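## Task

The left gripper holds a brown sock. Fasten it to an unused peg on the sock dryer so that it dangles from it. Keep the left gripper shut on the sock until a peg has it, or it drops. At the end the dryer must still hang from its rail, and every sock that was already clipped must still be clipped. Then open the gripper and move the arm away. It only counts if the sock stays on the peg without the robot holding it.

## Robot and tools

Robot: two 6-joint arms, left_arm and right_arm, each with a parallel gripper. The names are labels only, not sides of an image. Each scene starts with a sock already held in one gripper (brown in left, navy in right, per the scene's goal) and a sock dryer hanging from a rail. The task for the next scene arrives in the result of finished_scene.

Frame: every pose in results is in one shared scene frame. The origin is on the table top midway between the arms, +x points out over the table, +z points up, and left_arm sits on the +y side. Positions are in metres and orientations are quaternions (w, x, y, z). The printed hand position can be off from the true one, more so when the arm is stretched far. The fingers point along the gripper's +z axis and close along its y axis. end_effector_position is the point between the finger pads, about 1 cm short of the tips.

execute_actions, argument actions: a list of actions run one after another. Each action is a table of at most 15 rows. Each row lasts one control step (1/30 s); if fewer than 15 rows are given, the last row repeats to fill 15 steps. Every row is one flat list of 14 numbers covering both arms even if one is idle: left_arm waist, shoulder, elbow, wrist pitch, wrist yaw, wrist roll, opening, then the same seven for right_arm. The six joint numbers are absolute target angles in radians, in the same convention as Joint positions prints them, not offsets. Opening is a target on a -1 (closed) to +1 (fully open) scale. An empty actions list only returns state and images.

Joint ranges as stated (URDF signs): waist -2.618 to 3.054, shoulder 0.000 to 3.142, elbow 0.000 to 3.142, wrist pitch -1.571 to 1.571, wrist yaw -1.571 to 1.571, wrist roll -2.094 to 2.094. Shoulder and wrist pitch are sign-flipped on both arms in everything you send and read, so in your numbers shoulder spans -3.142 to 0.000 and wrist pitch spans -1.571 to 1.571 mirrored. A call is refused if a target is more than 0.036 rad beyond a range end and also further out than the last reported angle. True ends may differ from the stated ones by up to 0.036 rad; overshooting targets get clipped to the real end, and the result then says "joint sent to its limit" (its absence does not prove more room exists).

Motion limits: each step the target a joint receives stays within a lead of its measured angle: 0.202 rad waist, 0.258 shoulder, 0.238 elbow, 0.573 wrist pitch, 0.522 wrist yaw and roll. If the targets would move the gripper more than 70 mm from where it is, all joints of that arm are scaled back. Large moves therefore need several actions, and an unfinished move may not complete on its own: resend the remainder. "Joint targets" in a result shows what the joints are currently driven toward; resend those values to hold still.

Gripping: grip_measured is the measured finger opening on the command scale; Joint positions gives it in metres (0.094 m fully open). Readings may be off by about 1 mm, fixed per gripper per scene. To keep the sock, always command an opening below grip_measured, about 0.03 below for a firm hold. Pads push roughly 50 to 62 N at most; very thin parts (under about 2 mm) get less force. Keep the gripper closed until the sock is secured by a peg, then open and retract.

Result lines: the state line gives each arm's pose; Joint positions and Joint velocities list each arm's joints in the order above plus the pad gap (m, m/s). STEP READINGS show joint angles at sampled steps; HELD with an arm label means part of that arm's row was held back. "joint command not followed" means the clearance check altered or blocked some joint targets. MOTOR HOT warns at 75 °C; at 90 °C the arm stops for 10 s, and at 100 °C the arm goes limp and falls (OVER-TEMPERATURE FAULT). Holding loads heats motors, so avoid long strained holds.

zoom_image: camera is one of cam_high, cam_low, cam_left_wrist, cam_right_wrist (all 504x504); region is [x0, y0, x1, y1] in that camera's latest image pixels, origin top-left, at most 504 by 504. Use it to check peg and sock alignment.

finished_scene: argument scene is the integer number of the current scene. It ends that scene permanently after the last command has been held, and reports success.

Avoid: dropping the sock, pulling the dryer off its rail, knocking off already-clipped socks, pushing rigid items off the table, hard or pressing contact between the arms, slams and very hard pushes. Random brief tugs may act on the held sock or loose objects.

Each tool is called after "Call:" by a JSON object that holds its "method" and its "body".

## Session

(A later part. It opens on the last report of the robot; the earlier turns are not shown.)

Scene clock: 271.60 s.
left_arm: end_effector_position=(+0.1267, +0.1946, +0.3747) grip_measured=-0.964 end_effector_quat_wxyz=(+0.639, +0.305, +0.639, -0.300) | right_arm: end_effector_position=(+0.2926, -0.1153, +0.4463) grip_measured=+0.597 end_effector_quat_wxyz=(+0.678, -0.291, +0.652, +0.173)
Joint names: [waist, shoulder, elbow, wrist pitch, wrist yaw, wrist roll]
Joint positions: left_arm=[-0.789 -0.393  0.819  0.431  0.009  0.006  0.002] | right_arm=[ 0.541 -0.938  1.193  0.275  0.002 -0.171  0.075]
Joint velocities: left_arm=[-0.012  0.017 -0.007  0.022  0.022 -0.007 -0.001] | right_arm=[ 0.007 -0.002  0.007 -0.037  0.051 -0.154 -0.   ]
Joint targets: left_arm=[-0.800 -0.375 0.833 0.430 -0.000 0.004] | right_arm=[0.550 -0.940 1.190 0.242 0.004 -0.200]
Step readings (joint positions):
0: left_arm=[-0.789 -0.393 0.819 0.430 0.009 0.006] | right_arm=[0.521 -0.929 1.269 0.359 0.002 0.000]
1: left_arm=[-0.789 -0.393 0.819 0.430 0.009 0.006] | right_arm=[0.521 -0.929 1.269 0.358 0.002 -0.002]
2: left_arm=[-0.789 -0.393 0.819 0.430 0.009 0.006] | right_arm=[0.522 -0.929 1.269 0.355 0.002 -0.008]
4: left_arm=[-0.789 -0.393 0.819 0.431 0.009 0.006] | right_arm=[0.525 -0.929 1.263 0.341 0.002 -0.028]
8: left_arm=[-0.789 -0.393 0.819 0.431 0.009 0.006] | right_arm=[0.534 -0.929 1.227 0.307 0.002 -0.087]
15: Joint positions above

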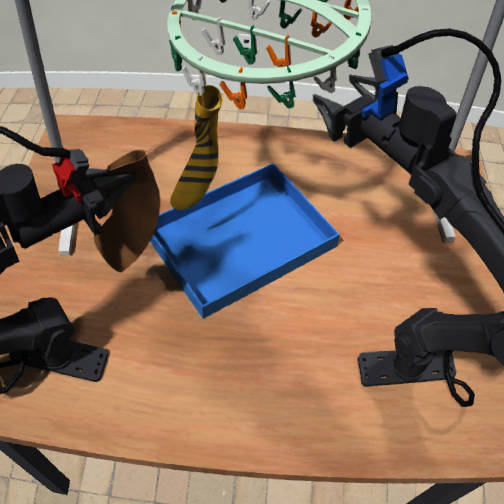

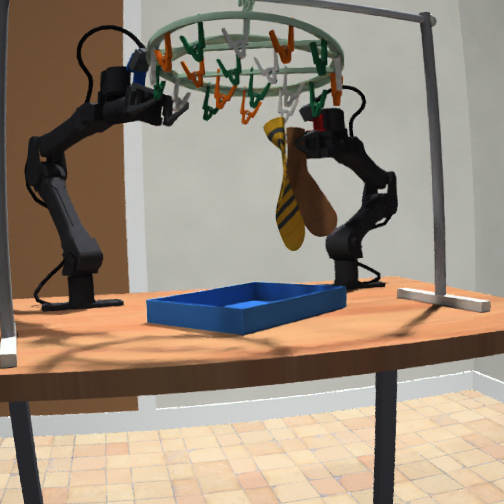

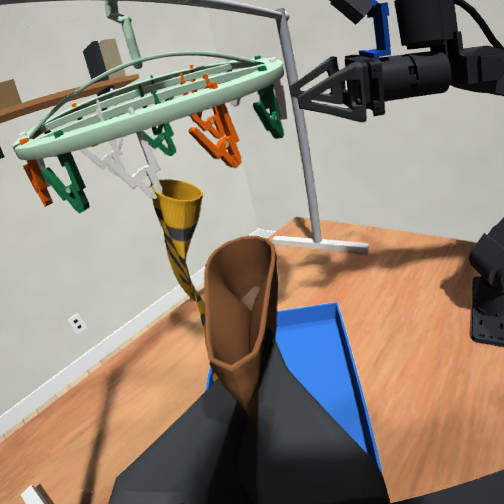

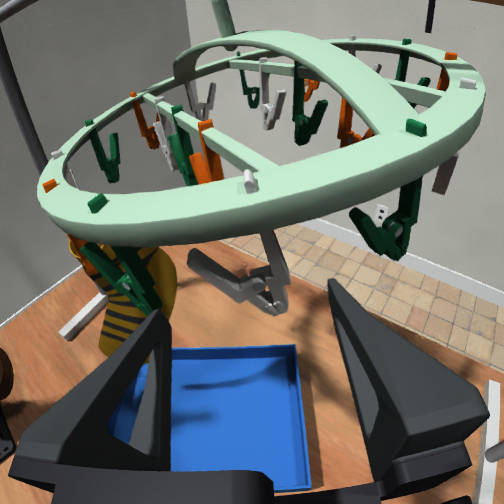

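Call:
{"method": "execute_actions", "body": {"actions": []}}

Call:
{"method": "zoom_image", "body": {"camera": "cam_left_wrist", "region": [230, 40, 390, 150]}}

Scene clock: 276.33 s.
left_arm: end_effector_position=(+0.1267, +0.1946, +0.3747) grip_measured=-0.964 end_effector_quat_wxyz=(+0.639, +0.305, +0.639, -0.300) | right_arm: end_effector_position=(+0.2926, -0.1153, +0.4511) grip_measured=+0.597 end_effector_quat_wxyz=(+0.687, -0.296, +0.642, +0.166)
Joint names: [waist, shoulder, elbow, wrist pitch, wrist yaw, wrist roll]
Joint positions: left_arm=[-0.789 -0.393  0.819  0.431  0.009  0.006  0.002] | right_arm=[ 0.541 -0.938  1.193  0.255  0.002 -0.195  0.075]
Joint velocities: left_arm=[ 0.007  0.012  0.007  0.066 -0.022 -0.022  0.001] | right_arm=[-0.002  0.012 -0.007 -0.051 -0.051 -0.037 -0.   ]
Joint targets: left_arm=[-0.800 -0.375 0.833 0.430 0.000 0.004] | right_arm=[0.550 -0.940 1.190 0.242 0.004 -0.200]

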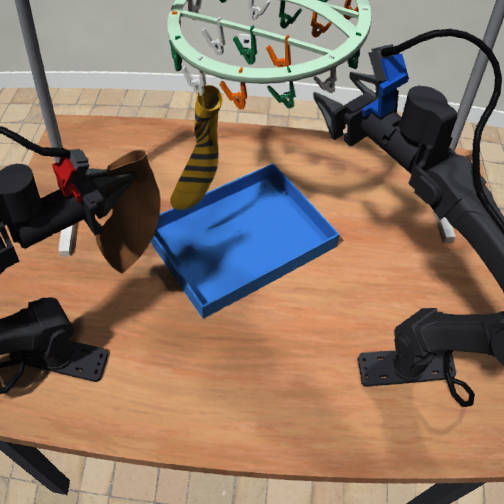

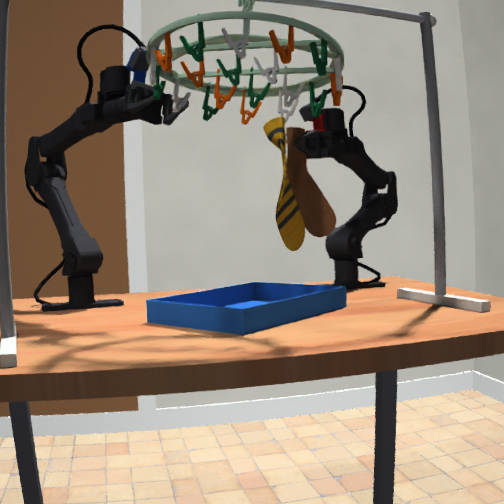

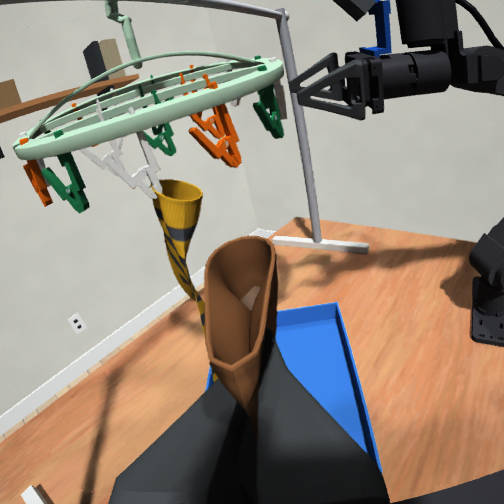

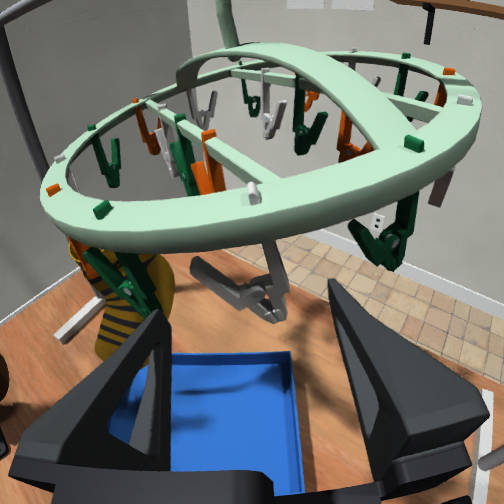

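Region (230, 40, 390, 150) of cam_left_wrist's 504x504 image, scaled by 3.150, with more detail than that image has; it fills the top 346 rows of this view, and the rest is white.

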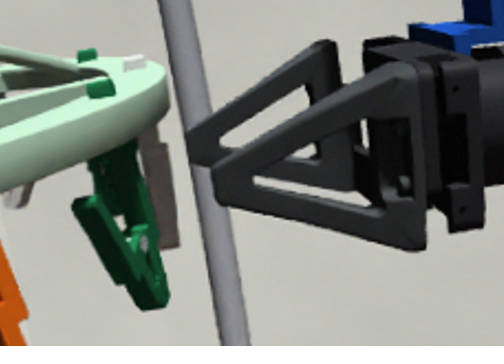

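Call:
{"method": "execute_actions", "body": {"actions": [[[-0.8,-0.375,0.833,0.43,0,0.004,-1,0.55,-0.942,1.21,0.26,0.004,-0.2,0.6],[-0.8,-0.375,0.833,0.43,0,0.004,-1,0.55,-0.944,1.22,0.268,0.004,-0.2,0.6],[-0.8,-0.375,0.833,0.43,0,0.004,-1,0.55,-0.947,1.23,0.275,0.004,-0.2,0.6],[-0.8,-0.375,0.833,0.43,0,0.004,-1,0.55,-0.95,1.238,0.282,0.004,-0.2,0.6],[-0.8,-0.375,0.833,0.43,0,0.004,-1,0.55,-0.952,1.246,0.287,0.004,-0.2,0.6],[-0.8,-0.375,0.833,0.43,0,0.004,-1,0.55,-0.952,1.246,0.287,0.004,-0.2,0.6],[-0.8,-0.375,0.833,0.43,0,0.004,-1,0.55,-0.952,1.246,0.287,0.004,-0.2,0.6],[-0.8,-0.375,0.833,0.43,0,0.004,-1,0.55,-0.952,1.246,0.287,0.004,-0.2,0.6],[-0.8,-0.375,0.833,0.43,0,0.004,-1,0.55,-0.952,1.246,0.287,0.004,-0.2,0.6],[-0.8,-0.375,0.833,0.43,0,0.004,-1,0.55,-0.957,1.248,0.26,0.004,-0.2,0.6],[-0.8,-0.375,0.833,0.43,0,0.004,-1,0.55,-0.962,1.25,0.255,0.004,-0.2,0.6],[-0.8,-0.375,0.833,0.43,0,0.004,-1,0.55,-0.967,1.252,0.251,0.004,-0.2,0.6],[-0.8,-0.375,0.833,0.43,0,0.004,-1,0.55,-0.972,1.254,0.248,0.004,-0.2,0.6],[-0.8,-0.375,0.833,0.43,0,0.004,-1,0.55,-0.977,1.256,0.245,0.004,-0.2,0.6],[-0.8,-0.375,0.833,0.43,0,0.004,-1,0.55,-0.982,1.258,0.242,0.004,-0.2,0.6]],[[-0.8,-0.375,0.833,0.43,0,0.004,-1,0.55,-0.987,1.26,0.239,0.004,-0.2,0.6],[-0.8,-0.375,0.833,0.43,0,0.004,-1,0.55,-0.992,1.262,0.236,0.004,-0.2,0.6],[-0.8,-0.375,0.833,0.43,0,0.004,-1,0.55,-0.997,1.263,0.233,0.004,-0.2,0.6],[-0.8,-0.375,0.833,0.43,0,0.004,-1,0.55,-1.002,1.265,0.23,0.004,-0.2,0.6],[-0.8,-0.375,0.833,0.43,0,0.004,-1,0.55,-1.007,1.267,0.227,0.004,-0.2,0.6],[-0.8,-0.375,0.833,0.43,0,0.004,-1,0.55,-1.012,1.269,0.224,0.004,-0.2,0.6],[-0.8,-0.375,0.833,0.43,0,0.004,-1,0.55,-1.017,1.271,0.221,0.004,-0.2,0.6],[-0.8,-0.375,0.833,0.43,0,0.004,-1,0.55,-1.022,1.272,0.218,0.004,-0.2,0.6],[-0.8,-0.375,0.833,0.43,0,0.004,-1,0.55,-1.027,1.274,0.215,0.004,-0.2,0.6],[-0.8,-0.375,0.833,0.43,0,0.004,-1,0.55,-1.032,1.276,0.212,0.004,-0.2,0.6],[-0.8,-0.375,0.833,0.43,0,0.004,-1,0.55,-1.037,1.278,0.209,0.004,-0.2,0.6],[-0.8,-0.375,0.833,0.43,0,0.004,-1,0.55,-1.042,1.28,0.206,0.004,-0.2,0.6],[-0.8,-0.375,0.833,0.43,0,0.004,-1,0.55,-1.047,1.281,0.203,0.004,-0.2,0.6],[-0.8,-0.375,0.833,0.43,0,0.004,-1,0.55,-1.052,1.283,0.2,0.004,-0.2,0.6],[-0.8,-0.375,0.833,0.43,0,0.004,-1,0.55,-1.056,1.284,0.197,0.004,-0.2,0.6]]]}}

Scene clock: 327.60 s.
left_arm: end_effector_position=(+0.1267, +0.1946, +0.3747) grip_measured=-0.964 end_effector_quat_wxyz=(+0.639, +0.305, +0.639, -0.300) | right_arm: end_effector_position=(+0.3138, -0.0984, +0.4559) grip_measured=+0.597 end_effector_quat_wxyz=(+0.685, -0.297, +0.644, +0.166)
Joint names: [waist, shoulder, elbow, wrist pitch, wrist yaw, wrist roll]
Joint positions: left_arm=[-0.789 -0.393  0.819  0.431  0.009  0.006  0.002] | right_arm=[ 0.541 -1.041  1.258  0.224  0.002 -0.195  0.075]
Joint velocities: left_arm=[-0.002  0.012  0.002  0.037 -0.037  0.007  0.   ] | right_arm=[-0.017 -0.134  0.056 -0.066  0.007 -0.022 -0.001]
Joint targets: left_arm=[-0.800 -0.375 0.833 0.430 0.000 0.004] | right_arm=[0.550 -1.056 1.284 0.197 0.004 -0.200]
Step readings (joint positions; steps 1 to 15: 1st action; 16 to 30: 2nd action):
0: left_arm=[-0.789 -0.393 0.819 0.431 0.009 0.006] | right_arm=[0.541 -0.938 1.193 0.255 0.002 -0.195]
1: left_arm=[-0.789 -0.393 0.819 0.431 0.009 0.006] | right_arm=[0.541 -0.938 1.193 0.255 0.002 -0.195]
2: left_arm=[-0.789 -0.393 0.819 0.431 0.009 0.006] | right_arm=[0.541 -0.938 1.193 0.256 0.002 -0.195]
4: left_arm=[-0.789 -0.393 0.819 0.431 0.009 0.006] | right_arm=[0.541 -0.940 1.199 0.263 0.002 -0.195]
8: left_arm=[-0.789 -0.393 0.819 0.431 0.009 0.006] | right_arm=[0.541 -0.945 1.221 0.270 0.002 -0.195]
15: left_arm=[-0.789 -0.393 0.819 0.431 0.009 0.006] | right_arm=[0.541 -0.961 1.233 0.262 0.002 -0.195]
16: left_arm=[-0.789 -0.393 0.819 0.431 0.009 0.006] | right_arm=[0.541 -0.966 1.235 0.260 0.002 -0.195]
17: left_arm=[-0.789 -0.393 0.819 0.431 0.009 0.006] | right_arm=[0.541 -0.973 1.237 0.258 0.002 -0.195]
19: left_arm=[-0.789 -0.393 0.819 0.431 0.009 0.006] | right_arm=[0.541 -0.984 1.239 0.253 0.002 -0.195]
23: left_arm=[-0.789 -0.393 0.819 0.431 0.009 0.006] | right_arm=[0.541 -1.007 1.245 0.244 0.002 -0.195]
30: Joint positions above

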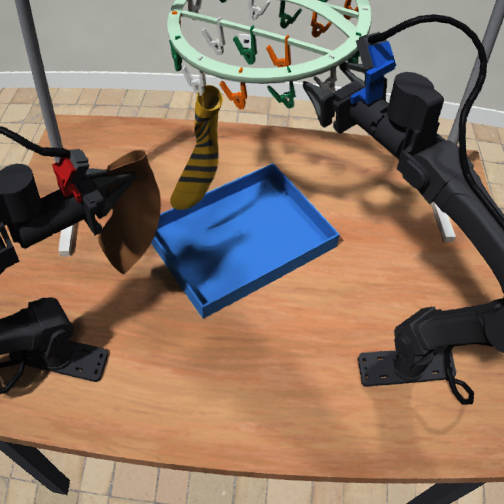

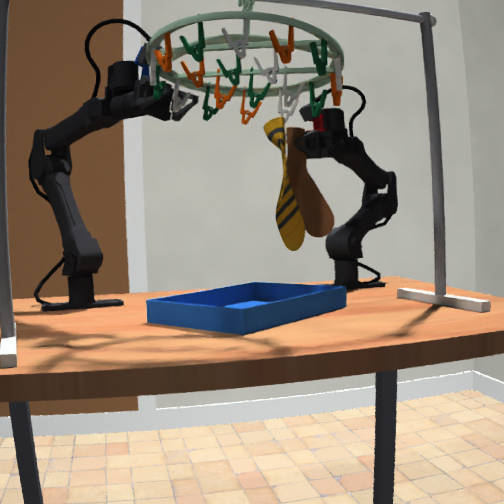

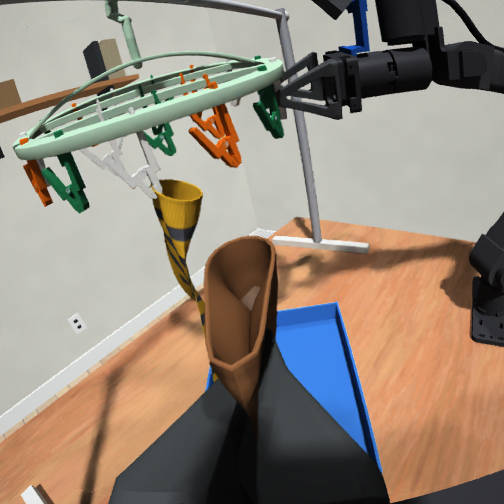

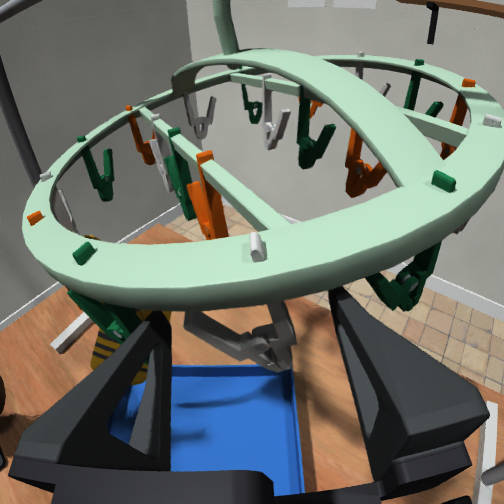

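Call:
{"method": "execute_actions", "body": {"actions": []}}

Call:
{"method": "zoom_image", "body": {"camera": "cam_left_wrist", "region": [230, 40, 390, 150]}}

Call:
{"method": "zoom_image", "body": {"camera": "cam_low", "region": [120, 50, 240, 140]}}

Scene clock: 334.33 s.
left_arm: end_effector_position=(+0.1267, +0.1946, +0.3747) grip_measured=-0.964 end_effector_quat_wxyz=(+0.639, +0.305, +0.639, -0.300) | right_arm: end_effector_position=(+0.3167, -0.0961, +0.4561) grip_measured=+0.597 end_effector_quat_wxyz=(+0.686, -0.297, +0.643, +0.166)
Joint names: [waist, shoulder, elbow, wrist pitch, wrist yaw, wrist roll]
Joint positions: left_arm=[-0.789 -0.393  0.819  0.431  0.009  0.006  0.002] | right_arm=[ 0.541 -1.052  1.259  0.211  0.002 -0.195  0.075]
Joint velocities: left_arm=[ 0.012  0.002  0.007  0.022 -0.051 -0.007  0.001] | right_arm=[ 0.012 -0.007  0.002  0.037  0.007  0.125 -0.   ]
Joint targets: left_arm=[-0.800 -0.375 0.833 0.430 0.000 0.004] | right_arm=[0.550 -1.056 1.284 0.197 0.004 -0.200]

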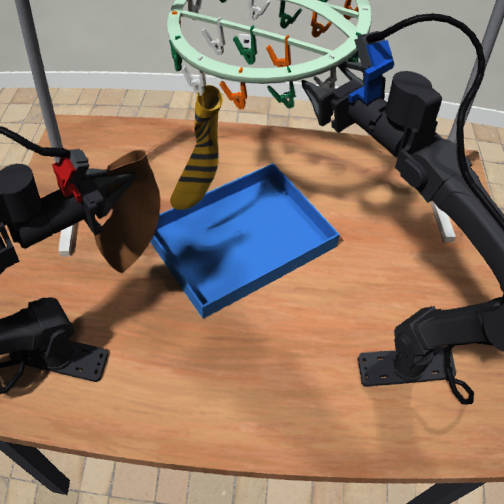

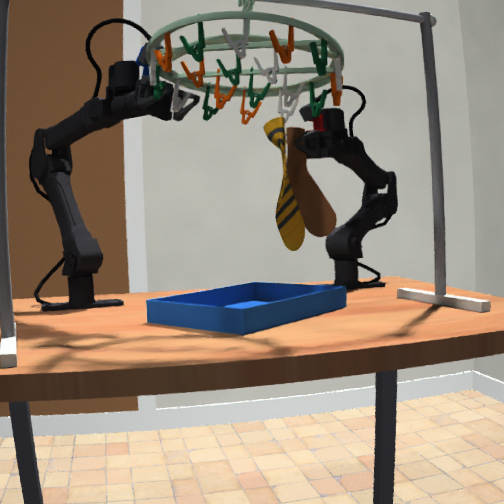

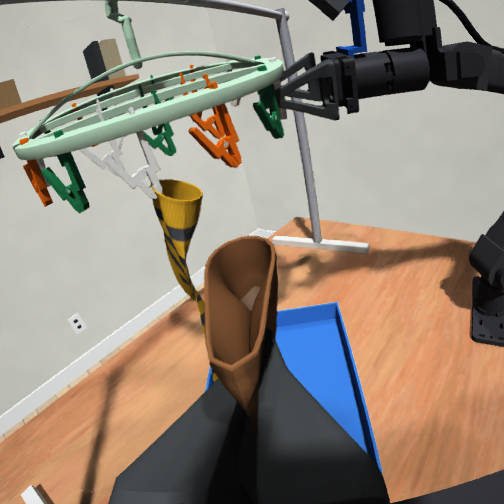

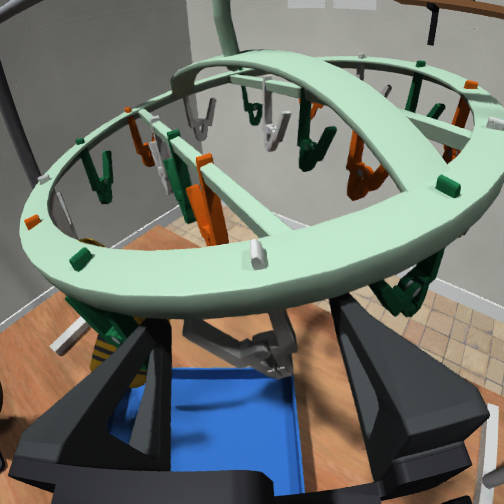

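Region (230, 40, 390, 150) of cam_left_wrist's 504x504 image, scaled by 3.150, with more detail than that image has; it fills the top 346 rows of this view, and the rest is white.

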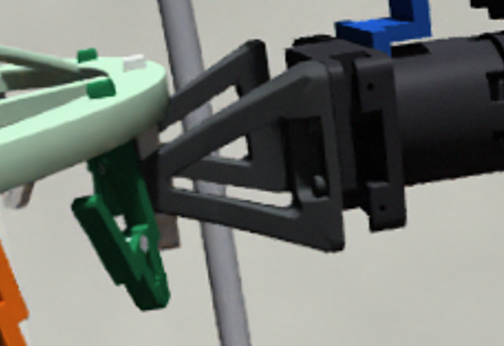

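Region (120, 50, 240, 140) of cam_low's 504x504 image, scaled by 4.200, with more detail than that image has; it fills the top 378 rows of this view, and the rest is white.

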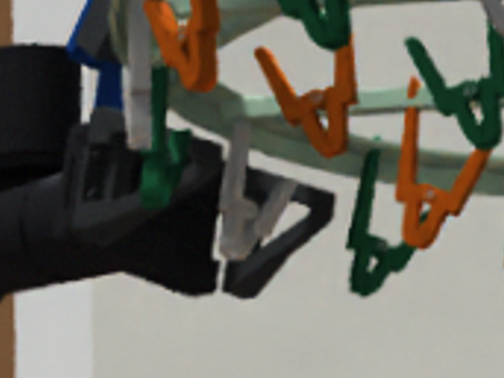

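Call:
{"method": "execute_actions", "body": {"actions": [[[-0.8,-0.375,0.833,0.43,0,0.004,-1,0.55,-1.056,1.284,0.197,0.004,-0.2,0.55],[-0.8,-0.375,0.833,0.43,0,0.004,-1,0.55,-1.056,1.284,0.197,0.004,-0.2,0.5],[-0.8,-0.375,0.833,0.43,0,0.004,-1,0.55,-1.056,1.284,0.197,0.004,-0.2,0.45],[-0.8,-0.375,0.833,0.43,0,0.004,-1,0.55,-1.056,1.284,0.197,0.004,-0.2,0.4],[-0.8,-0.375,0.833,0.43,0,0.004,-1,0.55,-1.056,1.284,0.197,0.004,-0.2,0.35],[-0.8,-0.375,0.833,0.43,0,0.004,-1,0.55,-1.056,1.284,0.197,0.004,-0.2,0.31],[-0.8,-0.375,0.833,0.43,0,0.004,-1,0.55,-1.056,1.284,0.197,0.004,-0.2,0.27],[-0.8,-0.375,0.833,0.43,0,0.004,-1,0.55,-1.056,1.284,0.197,0.004,-0.2,0.23],[-0.8,-0.375,0.833,0.43,0,0.004,-1,0.55,-1.056,1.284,0.197,0.004,-0.2,0.19],[-0.8,-0.375,0.833,0.43,0,0.004,-1,0.55,-1.056,1.284,0.197,0.004,-0.2,0.15],[-0.8,-0.375,0.833,0.43,0,0.004,-1,0.55,-1.056,1.284,0.197,0.004,-0.2,0.11],[-0.8,-0.375,0.833,0.43,0,0.004,-1,0.55,-1.056,1.284,0.197,0.004,-0.2,0.07],[-0.8,-0.375,0.833,0.43,0,0.004,-1,0.55,-1.056,1.284,0.197,0.004,-0.2,0.03],[-0.8,-0.375,0.833,0.43,0,0.004,-1,0.55,-1.056,1.284,0.197,0.004,-0.2,0.0],[-0.8,-0.375,0.833,0.43,0,0.004,-1,0.55,-1.056,1.284,0.197,0.004,-0.2,-0.03]],[[-0.8,-0.375,0.833,0.43,0,0.004,-1,0.55,-1.056,1.284,0.197,0.004,-0.2,-0.06],[-0.8,-0.375,0.833,0.43,0,0.004,-1,0.55,-1.056,1.284,0.197,0.004,-0.2,-0.09],[-0.8,-0.375,0.833,0.43,0,0.004,-1,0.55,-1.056,1.284,0.197,0.004,-0.2,-0.12],[-0.8,-0.375,0.833,0.43,0,0.004,-1,0.55,-1.056,1.284,0.197,0.004,-0.2,-0.15],[-0.8,-0.375,0.833,0.43,0,0.004,-1,0.55,-1.056,1.284,0.197,0.004,-0.2,-0.18],[-0.8,-0.375,0.833,0.43,0,0.004,-1,0.55,-1.056,1.284,0.197,0.004,-0.2,-0.21],[-0.8,-0.375,0.833,0.43,0,0.004,-1,0.55,-1.056,1.284,0.197,0.004,-0.2,-0.24],[-0.8,-0.375,0.833,0.43,0,0.004,-1,0.55,-1.056,1.284,0.197,0.004,-0.2,-0.27],[-0.8,-0.375,0.833,0.43,0,0.004,-1,0.55,-1.056,1.284,0.197,0.004,-0.2,-0.3]]]}}

Call:
{"method": "zoom_image", "body": {"camera": "cam_low", "region": [120, 50, 240, 140]}}

Call:
{"method": "zoom_image", "body": {"camera": "cam_right_wrist", "region": [150, 250, 370, 420]}}

Scene clock: 373.83 s.
left_arm: end_effector_position=(+0.1267, +0.1946, +0.3747) grip_measured=-0.964 end_effector_quat_wxyz=(+0.639, +0.305, +0.639, -0.300) | right_arm: end_effector_position=(+0.3167, -0.0961, +0.4567) grip_measured=-0.293 end_effector_quat_wxyz=(+0.687, -0.296, +0.642, +0.166)
Joint names: [waist, shoulder, elbow, wrist pitch, wrist yaw, wrist roll]
Joint positions: left_arm=[-0.789 -0.393  0.819  0.431  0.009  0.006  0.002] | right_arm=[ 0.542 -1.052  1.259  0.209  0.003 -0.195  0.033]
Joint velocities: left_arm=[ 0.002  0.002 -0.002  0.022  0.037 -0.022  0.   ] | right_arm=[-0.022 -0.012 -0.017  0.022  0.022  0.051  0.001]
Joint targets: left_arm=[-0.800 -0.375 0.833 0.430 -0.000 0.004] | right_arm=[0.550 -1.056 1.284 0.197 0.004 -0.200]
Step readings (joint positions; steps 1 to 15: 1st action; 16 to 30: 2nd action):
0: left_arm=[-0.789 -0.393 0.819 0.431 0.009 0.006] | right_arm=[0.541 -1.052 1.259 0.211 0.002 -0.195]
1: left_arm=[-0.789 -0.393 0.819 0.431 0.009 0.006] | right_arm=[0.541 -1.052 1.259 0.211 0.002 -0.195]
2: left_arm=[-0.789 -0.393 0.819 0.431 0.009 0.006] | right_arm=[0.541 -1.052 1.259 0.211 0.002 -0.195]
4: left_arm=[-0.789 -0.393 0.819 0.431 0.009 0.006] | right_arm=[0.541 -1.052 1.259 0.211 0.002 -0.195]
8: left_arm=[-0.789 -0.393 0.819 0.431 0.009 0.006] | right_arm=[0.541 -1.052 1.259 0.211 0.002 -0.195]
15: left_arm=[-0.789 -0.393 0.819 0.431 0.009 0.006] | right_arm=[0.541 -1.052 1.259 0.211 0.002 -0.195]
16: left_arm=[-0.789 -0.393 0.819 0.431 0.009 0.006] | right_arm=[0.541 -1.052 1.259 0.211 0.002 -0.195]
17: left_arm=[-0.789 -0.393 0.819 0.431 0.009 0.006] | right_arm=[0.541 -1.052 1.259 0.211 0.002 -0.195]
19: left_arm=[-0.789 -0.393 0.819 0.431 0.009 0.006] | right_arm=[0.541 -1.052 1.259 0.210 0.002 -0.195]
23: left_arm=[-0.789 -0.393 0.819 0.431 0.009 0.006] | right_arm=[0.541 -1.052 1.259 0.209 0.003 -0.195]
30: Joint positions above

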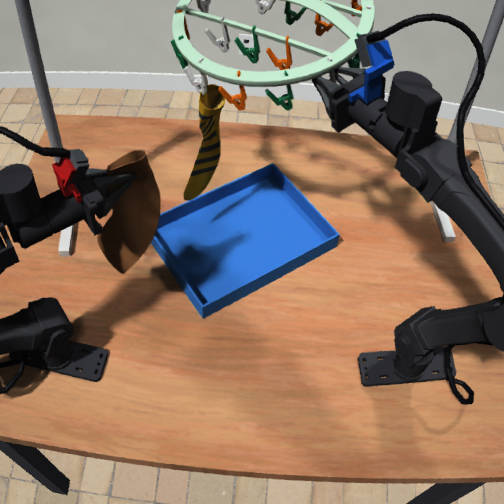

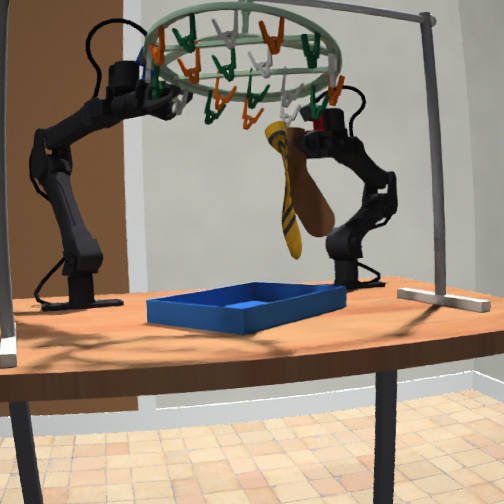

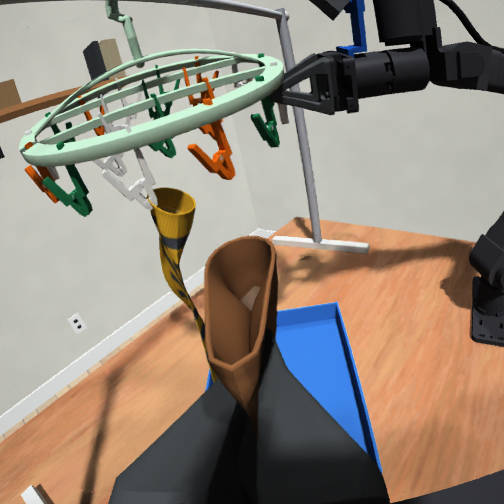

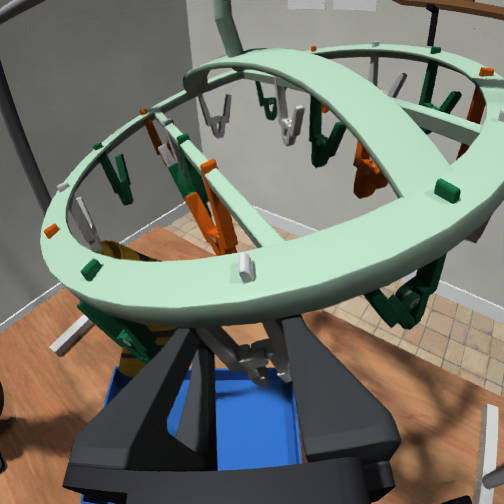

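Region (120, 50, 240, 140) of cam_low's 504x504 image, scaled by 4.200, with more detail than that image has; it fills the top 378 rows of this view, and the rest is white.

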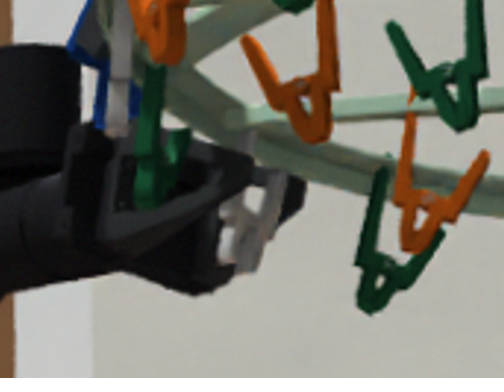

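Region (150, 250, 370, 420) of cam_right_wrist's 504x504 image, scaled by 2.291, with more detail than that image has; it fills the top 389 rows of this view, and the rest is white.

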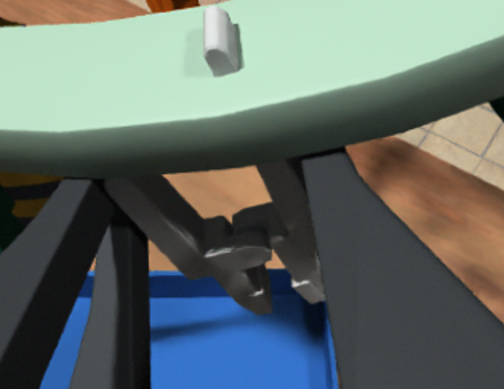

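Call:
{"method": "execute_actions", "body": {"actions": [[[-0.8,-0.375,0.833,0.43,0,0.004,-1,0.55,-1.056,1.284,0.197,0.004,-0.2,-0.32],[-0.8,-0.375,0.833,0.43,0,0.004,-1,0.55,-1.056,1.284,0.197,0.004,-0.2,-0.34],[-0.8,-0.375,0.833,0.43,0,0.004,-1,0.55,-1.056,1.284,0.197,0.004,-0.2,-0.36],[-0.8,-0.375,0.833,0.43,0,0.004,-1,0.55,-1.056,1.284,0.197,0.004,-0.2,-0.38],[-0.8,-0.375,0.833,0.43,0,0.004,-1,0.55,-1.056,1.284,0.197,0.004,-0.2,-0.4],[-0.8,-0.375,0.833,0.43,0,0.004,-1,0.55,-1.056,1.284,0.197,0.004,-0.2,-0.42],[-0.8,-0.375,0.833,0.43,0,0.004,-1,0.55,-1.056,1.284,0.197,0.004,-0.2,-0.44],[-0.8,-0.375,0.833,0.43,0,0.004,-1,0.55,-1.056,1.284,0.197,0.004,-0.2,-0.46]]]}}

Call:
{"method": "zoom_image", "body": {"camera": "cam_low", "region": [120, 50, 240, 140]}}

Call:
{"method": "zoom_image", "body": {"camera": "cam_right_wrist", "region": [150, 250, 370, 420]}}

Scene clock: 386.97 s.
left_arm: end_effector_position=(+0.1267, +0.1946, +0.3747) grip_measured=-0.964 end_effector_quat_wxyz=(+0.639, +0.305, +0.639, -0.300) | right_arm: end_effector_position=(+0.3167, -0.0961, +0.4571) grip_measured=-0.382 end_effector_quat_wxyz=(+0.688, -0.296, +0.642, +0.166)
Joint names: [waist, shoulder, elbow, wrist pitch, wrist yaw, wrist roll]
Joint positions: left_arm=[-0.789 -0.393  0.819  0.431  0.009  0.006  0.002] | right_arm=[ 0.542 -1.052  1.259  0.207  0.003 -0.195  0.029]
Joint velocities: left_arm=[-0.007  0.012  0.002  0.007  0.022  0.007 -0.001] | right_arm=[-0.002  0.027 -0.002 -0.007  0.095 -0.007 -0.   ]
Joint targets: left_arm=[-0.800 -0.375 0.833 0.430 0.000 0.004] | right_arm=[0.550 -1.056 1.284 0.197 0.004 -0.200]
Step readings (joint positions):
0: left_arm=[-0.789 -0.393 0.819 0.431 0.009 0.006] | right_arm=[0.542 -1.052 1.259 0.208 0.003 -0.195]
1: left_arm=[-0.789 -0.393 0.819 0.431 0.009 0.006] | right_arm=[0.542 -1.052 1.259 0.208 0.003 -0.195]
2: left_arm=[-0.789 -0.393 0.819 0.431 0.009 0.006] | right_arm=[0.542 -1.052 1.259 0.207 0.003 -0.195]
4: left_arm=[-0.789 -0.393 0.819 0.431 0.009 0.006] | right_arm=[0.542 -1.052 1.259 0.207 0.003 -0.195]
8: left_arm=[-0.789 -0.393 0.819 0.431 0.009 0.006] | right_arm=[0.542 -1.052 1.259 0.207 0.003 -0.195]
15: Joint positions above

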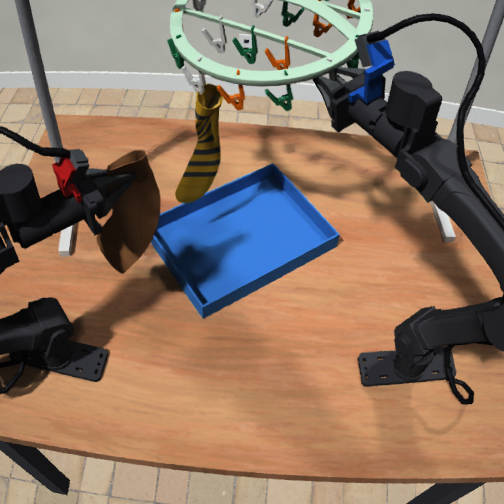

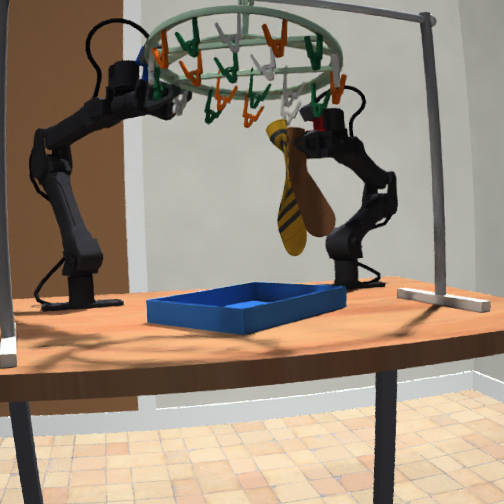

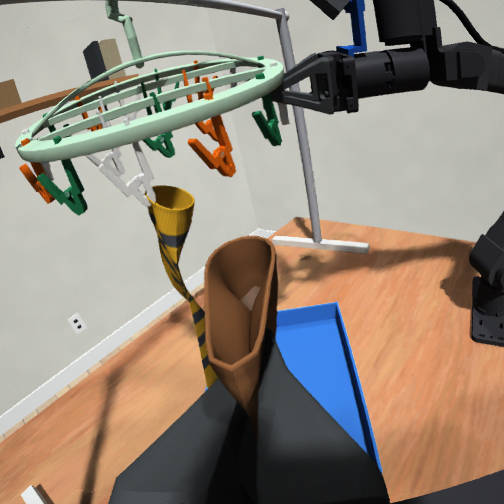

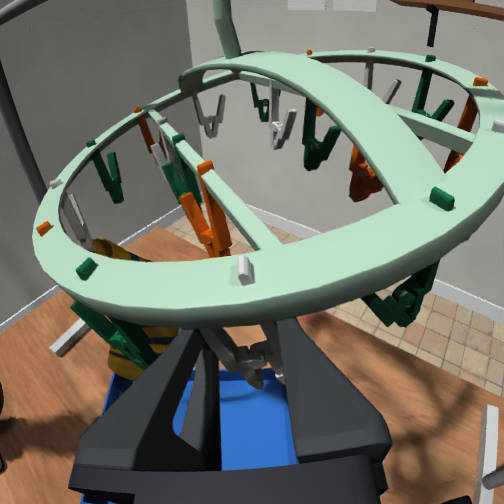

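Region (120, 50, 240, 140) of cam_low's 504x504 image, scaled by 4.200, with more detail than that image has; it fills the top 378 rows of this view, and the rest is white.

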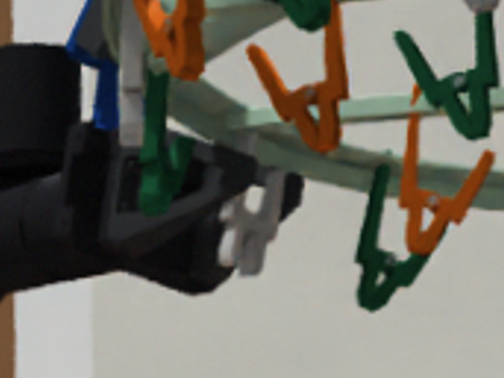

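Region (150, 250, 370, 420) of cam_right_wrist's 504x504 image, scaled by 2.291, with more detail than that image has; it fills the top 389 rows of this view, and the rest is white.

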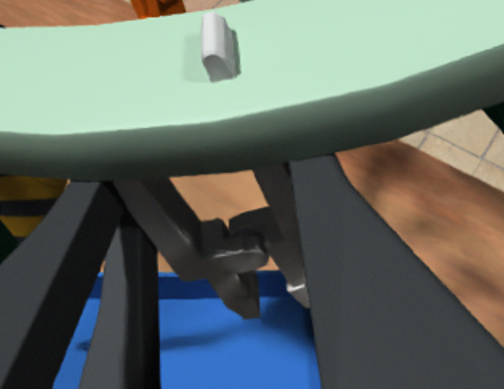

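Call:
{"method": "zoom_image", "body": {"camera": "cam_low", "region": [260, 90, 400, 200]}}

Call:
{"method": "zoom_image", "body": {"camera": "cam_high", "region": [40, 130, 200, 280]}}

Region (260, 90, 400, 200) of cam_low's 504x504 image, scaled by 3.600, with more detail than that image has; it fills the top 396 rows of this view, and the rest is white.

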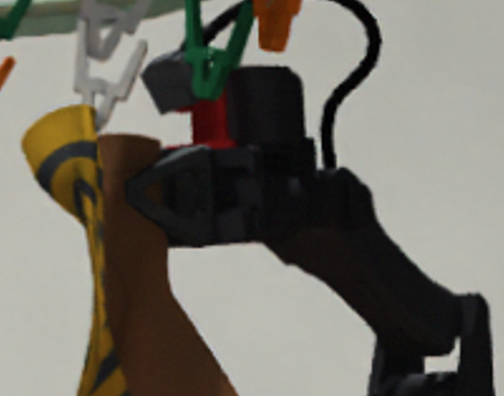

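Region (40, 130, 200, 280) of cam_high's 504x504 image, scaled by 3.150, with more detail than that image has; it fills the top 472 rows of this view, and the rest is white.

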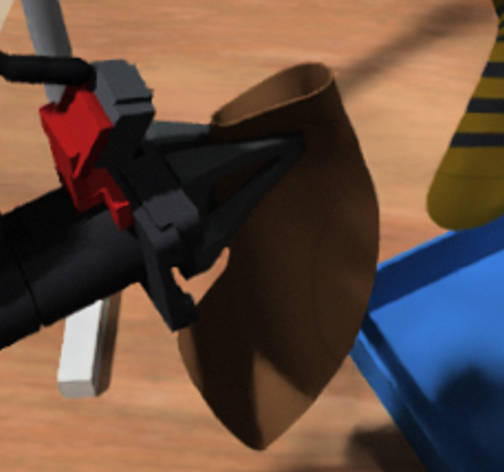

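Call:
{"method": "execute_actions", "body": {"actions": [[[-0.81,-0.4,0.829,0.402,-0.008,0.004,-1,0.55,-1.056,1.284,0.197,0.004,-0.2,-0.41],[-0.82,-0.425,0.825,0.374,-0.015,0.004,-1,0.55,-1.056,1.284,0.197,0.004,-0.2,-0.41],[-0.83,-0.45,0.821,0.346,-0.023,0.004,-1,0.55,-1.056,1.284,0.197,0.004,-0.2,-0.41],[-0.84,-0.475,0.817,0.318,-0.03,0.004,-1,0.55,-1.056,1.284,0.197,0.004,-0.2,-0.41],[-0.85,-0.5,0.813,0.29,-0.038,0.004,-1,0.55,-1.056,1.284,0.197,0.004,-0.2,-0.41],[-0.86,-0.525,0.809,0.262,-0.045,0.004,-1,0.55,-1.056,1.284,0.197,0.004,-0.2,-0.41],[-0.87,-0.55,0.805,0.234,-0.053,0.004,-1,0.55,-1.056,1.284,0.197,0.004,-0.2,-0.41],[-0.88,-0.575,0.801,0.206,-0.06,0.004,-1,0.55,-1.056,1.284,0.197,0.004,-0.2,-0.41],[-0.89,-0.6,0.797,0.178,-0.068,0.004,-1,0.55,-1.056,1.284,0.197,0.004,-0.2,-0.41],[-0.9,-0.625,0.793,0.15,-0.075,0.004,-1,0.55,-1.056,1.284,0.197,0.004,-0.2,-0.41],[-0.91,-0.65,0.789,0.122,-0.083,0.004,-1,0.55,-1.056,1.284,0.197,0.004,-0.2,-0.41],[-0.92,-0.675,0.785,0.094,-0.09,0.004,-1,0.55,-1.056,1.284,0.197,0.004,-0.2,-0.41],[-0.93,-0.7,0.781,0.066,-0.098,0.004,-1,0.55,-1.056,1.284,0.197,0.004,-0.2,-0.41],[-0.94,-0.725,0.777,0.038,-0.105,0.004,-1,0.55,-1.056,1.284,0.197,0.004,-0.2,-0.41],[-0.95,-0.75,0.773,0.01,-0.113,0.004,-1,0.55,-1.056,1.284,0.197,0.004,-0.2,-0.41]],[[-0.96,-0.775,0.769,-0.018,-0.12,0.004,-1,0.55,-1.056,1.284,0.197,0.004,-0.2,-0.41],[-0.97,-0.8,0.765,-0.046,-0.128,0.004,-1,0.55,-1.056,1.284,0.197,0.004,-0.2,-0.41],[-0.98,-0.825,0.761,-0.074,-0.135,0.004,-1,0.55,-1.056,1.284,0.197,0.004,-0.2,-0.41],[-0.99,-0.85,0.757,-0.102,-0.143,0.004,-1,0.55,-1.056,1.284,0.197,0.004,-0.2,-0.41],[-1.0,-0.875,0.753,-0.13,-0.15,0.004,-1,0.55,-1.056,1.284,0.197,0.004,-0.2,-0.41],[-1.005,-0.9,0.768,-0.142,-0.163,0.004,-1,0.55,-1.056,1.284,0.197,0.004,-0.2,-0.41],[-1.009,-0.926,0.782,-0.153,-0.175,0.004,-1,0.55,-1.056,1.284,0.197,0.004,-0.2,-0.41],[-1.014,-0.952,0.797,-0.165,-0.188,0.004,-1,0.55,-1.056,1.284,0.197,0.004,-0.2,-0.41],[-1.019,-0.977,0.811,-0.176,-0.2,0.004,-1,0.55,-1.056,1.284,0.197,0.004,-0.2,-0.41],[-1.024,-1.003,0.826,-0.188,-0.213,0.004,-1,0.55,-1.056,1.284,0.197,0.004,-0.2,-0.41],[-1.028,-1.028,0.84,-0.199,-0.225,0.004,-1,0.55,-1.056,1.284,0.197,0.004,-0.2,-0.41],[-1.033,-1.054,0.855,-0.211,-0.238,0.004,-1,0.55,-1.056,1.284,0.197,0.004,-0.2,-0.41],[-1.038,-1.079,0.869,-0.222,-0.25,0.004,-1,0.55,-1.056,1.284,0.197,0.004,-0.2,-0.41],[-1.042,-1.105,0.884,-0.234,-0.263,0.004,-1,0.55,-1.056,1.284,0.197,0.004,-0.2,-0.41],[-1.047,-1.13,0.898,-0.245,-0.275,0.004,-1,0.55,-1.056,1.284,0.197,0.004,-0.2,-0.41]],[[-1.052,-1.156,0.913,-0.257,-0.288,0.004,-1,0.55,-1.056,1.284,0.197,0.004,-0.2,-0.41],[-1.056,-1.181,0.927,-0.268,-0.3,0.004,-1,0.55,-1.056,1.284,0.197,0.004,-0.2,-0.41],[-1.061,-1.207,0.942,-0.28,-0.313,0.004,-1,0.55,-1.056,1.284,0.197,0.004,-0.2,-0.41],[-1.066,-1.232,0.956,-0.291,-0.325,0.004,-1,0.55,-1.056,1.284,0.197,0.004,-0.2,-0.41],[-1.07,-1.258,0.971,-0.303,-0.338,0.004,-1,0.55,-1.056,1.284,0.197,0.004,-0.2,-0.41],[-1.075,-1.283,0.985,-0.314,-0.35,0.004,-1,0.55,-1.056,1.284,0.197,0.004,-0.2,-0.41],[-1.08,-1.309,1.0,-0.326,-0.363,0.004,-1,0.55,-1.056,1.284,0.197,0.004,-0.2,-0.41],[-1.085,-1.334,1.014,-0.337,-0.375,0.004,-1,0.55,-1.056,1.284,0.197,0.004,-0.2,-0.41],[-1.089,-1.36,1.029,-0.349,-0.388,0.004,-1,0.55,-1.056,1.284,0.197,0.004,-0.2,-0.41],[-1.094,-1.385,1.043,-0.36,-0.4,0.004,-1,0.55,-1.056,1.284,0.197,0.004,-0.2,-0.41],[-1.094,-1.406,1.065,-0.36,-0.414,0.004,-1,0.55,-1.056,1.284,0.197,0.004,-0.2,-0.41],[-1.094,-1.428,1.087,-0.36,-0.428,0.004,-1,0.55,-1.056,1.284,0.197,0.004,-0.2,-0.41],[-1.094,-1.449,1.109,-0.36,-0.442,0.004,-1,0.55,-1.056,1.284,0.197,0.004,-0.2,-0.41],[-1.094,-1.47,1.131,-0.36,-0.456,0.004,-1,0.55,-1.056,1.284,0.197,0.004,-0.2,-0.41],[-1.094,-1.491,1.153,-0.36,-0.47,0.004,-1,0.55,-1.056,1.284,0.197,0.004,-0.2,-0.41]]]}}

Scene clock: 399.03 s.
left_arm: end_effector_position=(+0.2334, -0.0419, +0.3282) grip_measured=-0.964 end_effector_quat_wxyz=(+0.638, +0.285, +0.672, -0.246) | right_arm: end_effector_position=(+0.3167, -0.0961, +0.4571) grip_measured=-0.382 end_effector_quat_wxyz=(+0.688, -0.296, +0.642, +0.166)
Joint names: [waist, shoulder, elbow, wrist pitch, wrist yaw, wrist roll]
Joint positions: left_arm=[-1.085 -1.454  1.071 -0.311 -0.401  0.006  0.002] | right_arm=[ 0.542 -1.052  1.259  0.207  0.003 -0.195  0.029]
Joint velocities: left_arm=[-0.002 -0.642  0.623 -0.037 -0.359  0.007 -0.001] | right_arm=[-0.012  0.012 -0.017 -0.095  0.037  0.007 -0.   ]
Joint targets: left_arm=[-1.094 -1.491 1.153 -0.360 -0.470 0.004] | right_arm=[0.550 -1.056 1.284 0.197 0.004 -0.200]
Step readings (joint positions; steps 1 to 15: 1st action; 16 to 30: 2nd action; 31 to 45: 3rd action):
0: left_arm=[-0.789 -0.393 0.819 0.431 0.009 0.006] | right_arm=[0.542 -1.052 1.259 0.207 0.003 -0.195]
1: left_arm=[-0.791 -0.393 0.819 0.431 0.007 0.006] | right_arm=[0.542 -1.052 1.259 0.207 0.003 -0.195]
2: left_arm=[-0.796 -0.394 0.819 0.428 0.005 0.006] | right_arm=[0.542 -1.052 1.259 0.207 0.003 -0.195]
4: left_arm=[-0.812 -0.411 0.819 0.406 -0.003 0.006] | right_arm=[0.542 -1.052 1.259 0.207 0.003 -0.195]
8: left_arm=[-0.852 -0.507 0.819 0.323 -0.025 0.006] | right_arm=[0.542 -1.052 1.259 0.207 0.003 -0.195]
15: left_arm=[-0.922 -0.694 0.793 0.148 -0.074 0.006] | right_arm=[0.542 -1.052 1.259 0.207 0.003 -0.195]
16: left_arm=[-0.932 -0.720 0.788 0.122 -0.081 0.006] | right_arm=[0.542 -1.052 1.259 0.207 0.003 -0.195]
17: left_arm=[-0.942 -0.745 0.784 0.096 -0.088 0.006] | right_arm=[0.542 -1.052 1.259 0.207 0.003 -0.195]
19: left_arm=[-0.962 -0.796 0.775 0.042 -0.103 0.006] | right_arm=[0.542 -1.052 1.259 0.207 0.003 -0.195]
23: left_arm=[-0.995 -0.898 0.770 -0.052 -0.135 0.006] | right_arm=[0.542 -1.052 1.259 0.207 0.003 -0.195]
30: left_arm=[-1.028 -1.081 0.826 -0.150 -0.214 0.006] | right_arm=[0.542 -1.052 1.259 0.207 0.003 -0.195]
31: left_arm=[-1.032 -1.107 0.842 -0.163 -0.227 0.006] | right_arm=[0.542 -1.052 1.259 0.207 0.003 -0.195]
32: left_arm=[-1.037 -1.131 0.858 -0.177 -0.239 0.006] | right_arm=[0.542 -1.052 1.259 0.207 0.003 -0.195]
34: left_arm=[-1.046 -1.180 0.890 -0.206 -0.263 0.006] | right_arm=[0.542 -1.052 1.259 0.207 0.003 -0.195]
38: left_arm=[-1.065 -1.279 0.951 -0.261 -0.313 0.006] | right_arm=[0.542 -1.052 1.259 0.207 0.003 -0.195]
45: Joint positions above

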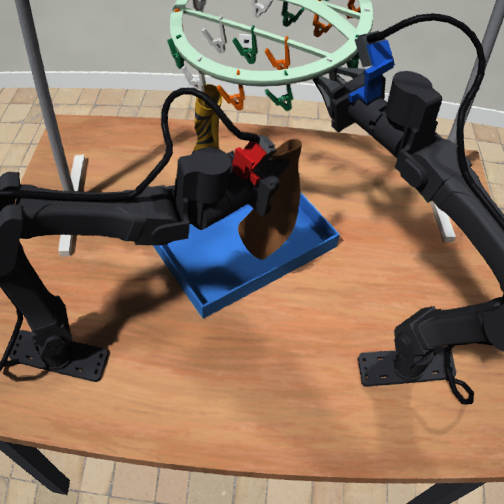

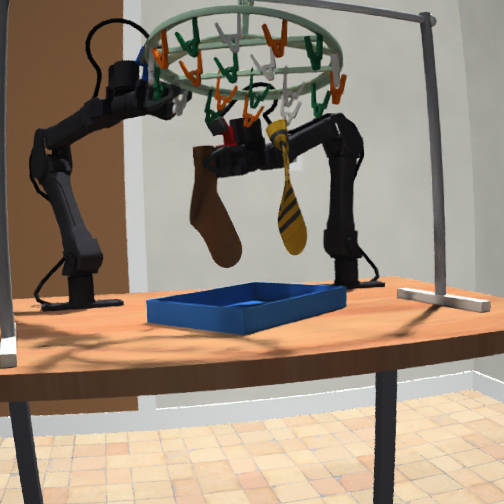

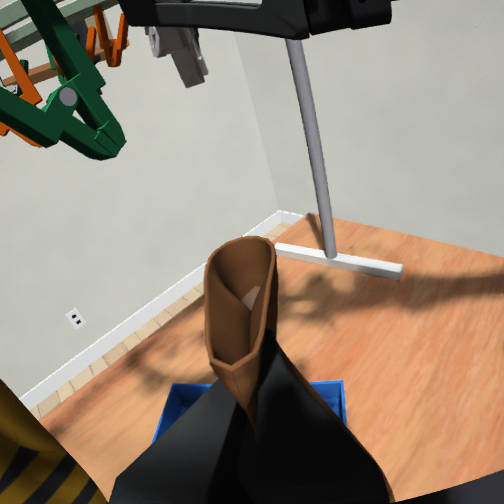

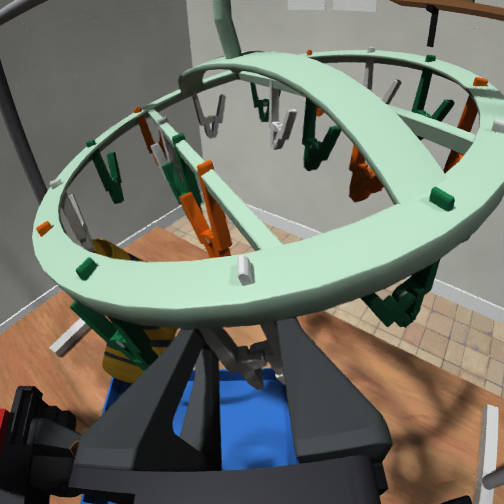

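Call:
{"method": "execute_actions", "body": {"actions": [[[-1.094,-1.505,1.175,-0.36,-0.484,0.004,-1,0.55,-1.056,1.284,0.197,0.004,-0.2,-0.41],[-1.094,-1.525,1.197,-0.36,-0.498,0.004,-1,0.55,-1.056,1.284,0.197,0.004,-0.2,-0.41],[-1.094,-1.547,1.219,-0.36,-0.512,0.004,-1,0.55,-1.056,1.284,0.197,0.004,-0.2,-0.41],[-1.094,-1.569,1.241,-0.36,-0.526,0.004,-1,0.55,-1.056,1.284,0.197,0.004,-0.2,-0.41],[-1.094,-1.591,1.263,-0.36,-0.54,0.004,-1,0.55,-1.056,1.284,0.197,0.004,-0.2,-0.41],[-1.094,-1.613,1.285,-0.36,-0.554,0.004,-1,0.55,-1.056,1.284,0.197,0.004,-0.2,-0.41],[-1.094,-1.635,1.307,-0.36,-0.568,0.004,-1,0.55,-1.056,1.284,0.197,0.004,-0.2,-0.41],[-1.094,-1.657,1.329,-0.36,-0.582,0.004,-1,0.55,-1.056,1.284,0.197,0.004,-0.2,-0.41],[-1.094,-1.679,1.351,-0.36,-0.596,0.004,-1,0.55,-1.056,1.284,0.197,0.004,-0.2,-0.41],[-1.094,-1.701,1.373,-0.36,-0.61,0.004,-1,0.55,-1.056,1.284,0.197,0.004,-0.2,-0.41],[-1.094,-1.723,1.395,-0.36,-0.624,0.004,-1,0.55,-1.056,1.284,0.197,0.004,-0.2,-0.41],[-1.094,-1.745,1.417,-0.36,-0.638,0.004,-1,0.55,-1.056,1.284,0.197,0.004,-0.2,-0.41],[-1.094,-1.767,1.439,-0.36,-0.652,0.004,-1,0.55,-1.056,1.284,0.197,0.004,-0.2,-0.41],[-1.094,-1.789,1.461,-0.36,-0.666,0.004,-1,0.55,-1.056,1.284,0.197,0.004,-0.2,-0.41],[-1.094,-1.805,1.483,-0.36,-0.68,0.004,-1,0.55,-1.056,1.284,0.197,0.004,-0.2,-0.41]]]}}

Scene clock: 412.20 s.
left_arm: end_effector_position=(+0.2892, -0.0895, +0.3428) grip_measured=-0.964 end_effector_quat_wxyz=(+0.676, +0.202, +0.683, -0.188) | right_arm: end_effector_position=(+0.3167, -0.0961, +0.4571) grip_measured=-0.382 end_effector_quat_wxyz=(+0.688, -0.296, +0.642, +0.166)
Joint names: [waist, shoulder, elbow, wrist pitch, wrist yaw, wrist roll]
Joint positions: left_arm=[-1.085 -1.768  1.406 -0.345 -0.613  0.006  0.002] | right_arm=[ 0.542 -1.052  1.259  0.207  0.003 -0.195  0.029]
Joint velocities: left_arm=[-0.012 -0.667  0.589  0.022 -0.403 -0.007 -0.001] | right_arm=[ 0.012 -0.002 -0.012  0.066 -0.081  0.007  0.001]
Joint targets: left_arm=[-1.094 -1.805 1.483 -0.360 -0.680 0.004] | right_arm=[0.550 -1.056 1.284 0.197 0.004 -0.200]
Step readings (joint positions):
0: left_arm=[-1.085 -1.495 1.108 -0.332 -0.460 0.006] | right_arm=[0.542 -1.052 1.259 0.207 0.003 -0.195]
1: left_arm=[-1.085 -1.495 1.111 -0.331 -0.462 0.006] | right_arm=[0.542 -1.052 1.259 0.207 0.003 -0.195]
2: left_arm=[-1.085 -1.500 1.120 -0.331 -0.467 0.006] | right_arm=[0.542 -1.052 1.259 0.207 0.003 -0.195]
4: left_arm=[-1.085 -1.524 1.159 -0.332 -0.482 0.006] | right_arm=[0.542 -1.052 1.259 0.207 0.003 -0.195]
8: left_arm=[-1.085 -1.604 1.257 -0.341 -0.524 0.006] | right_arm=[0.542 -1.052 1.259 0.207 0.003 -0.195]
15: Joint positions above

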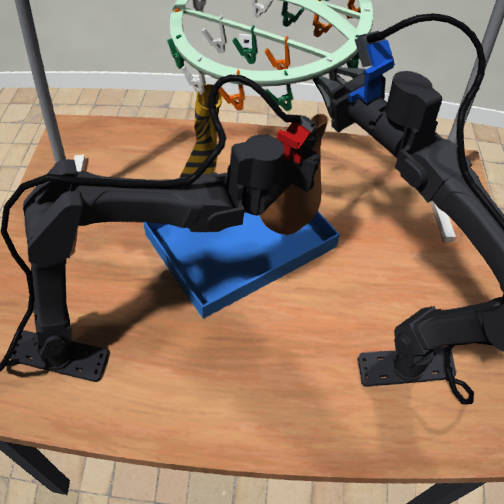

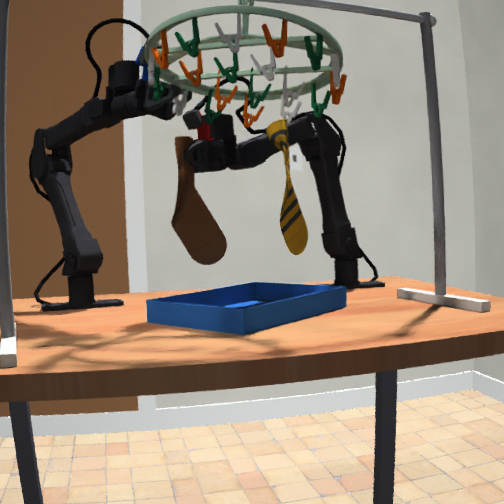

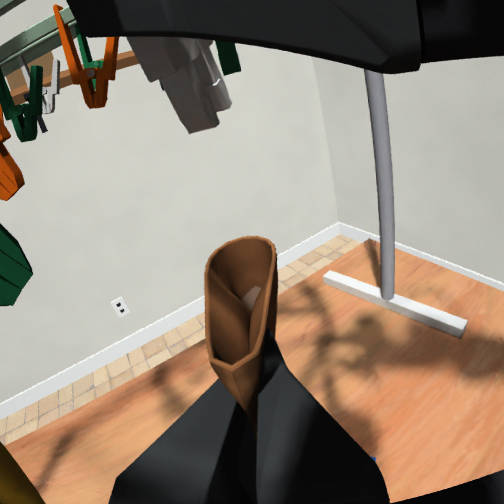

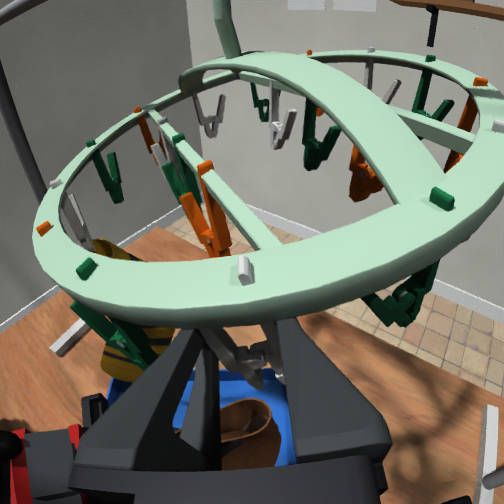

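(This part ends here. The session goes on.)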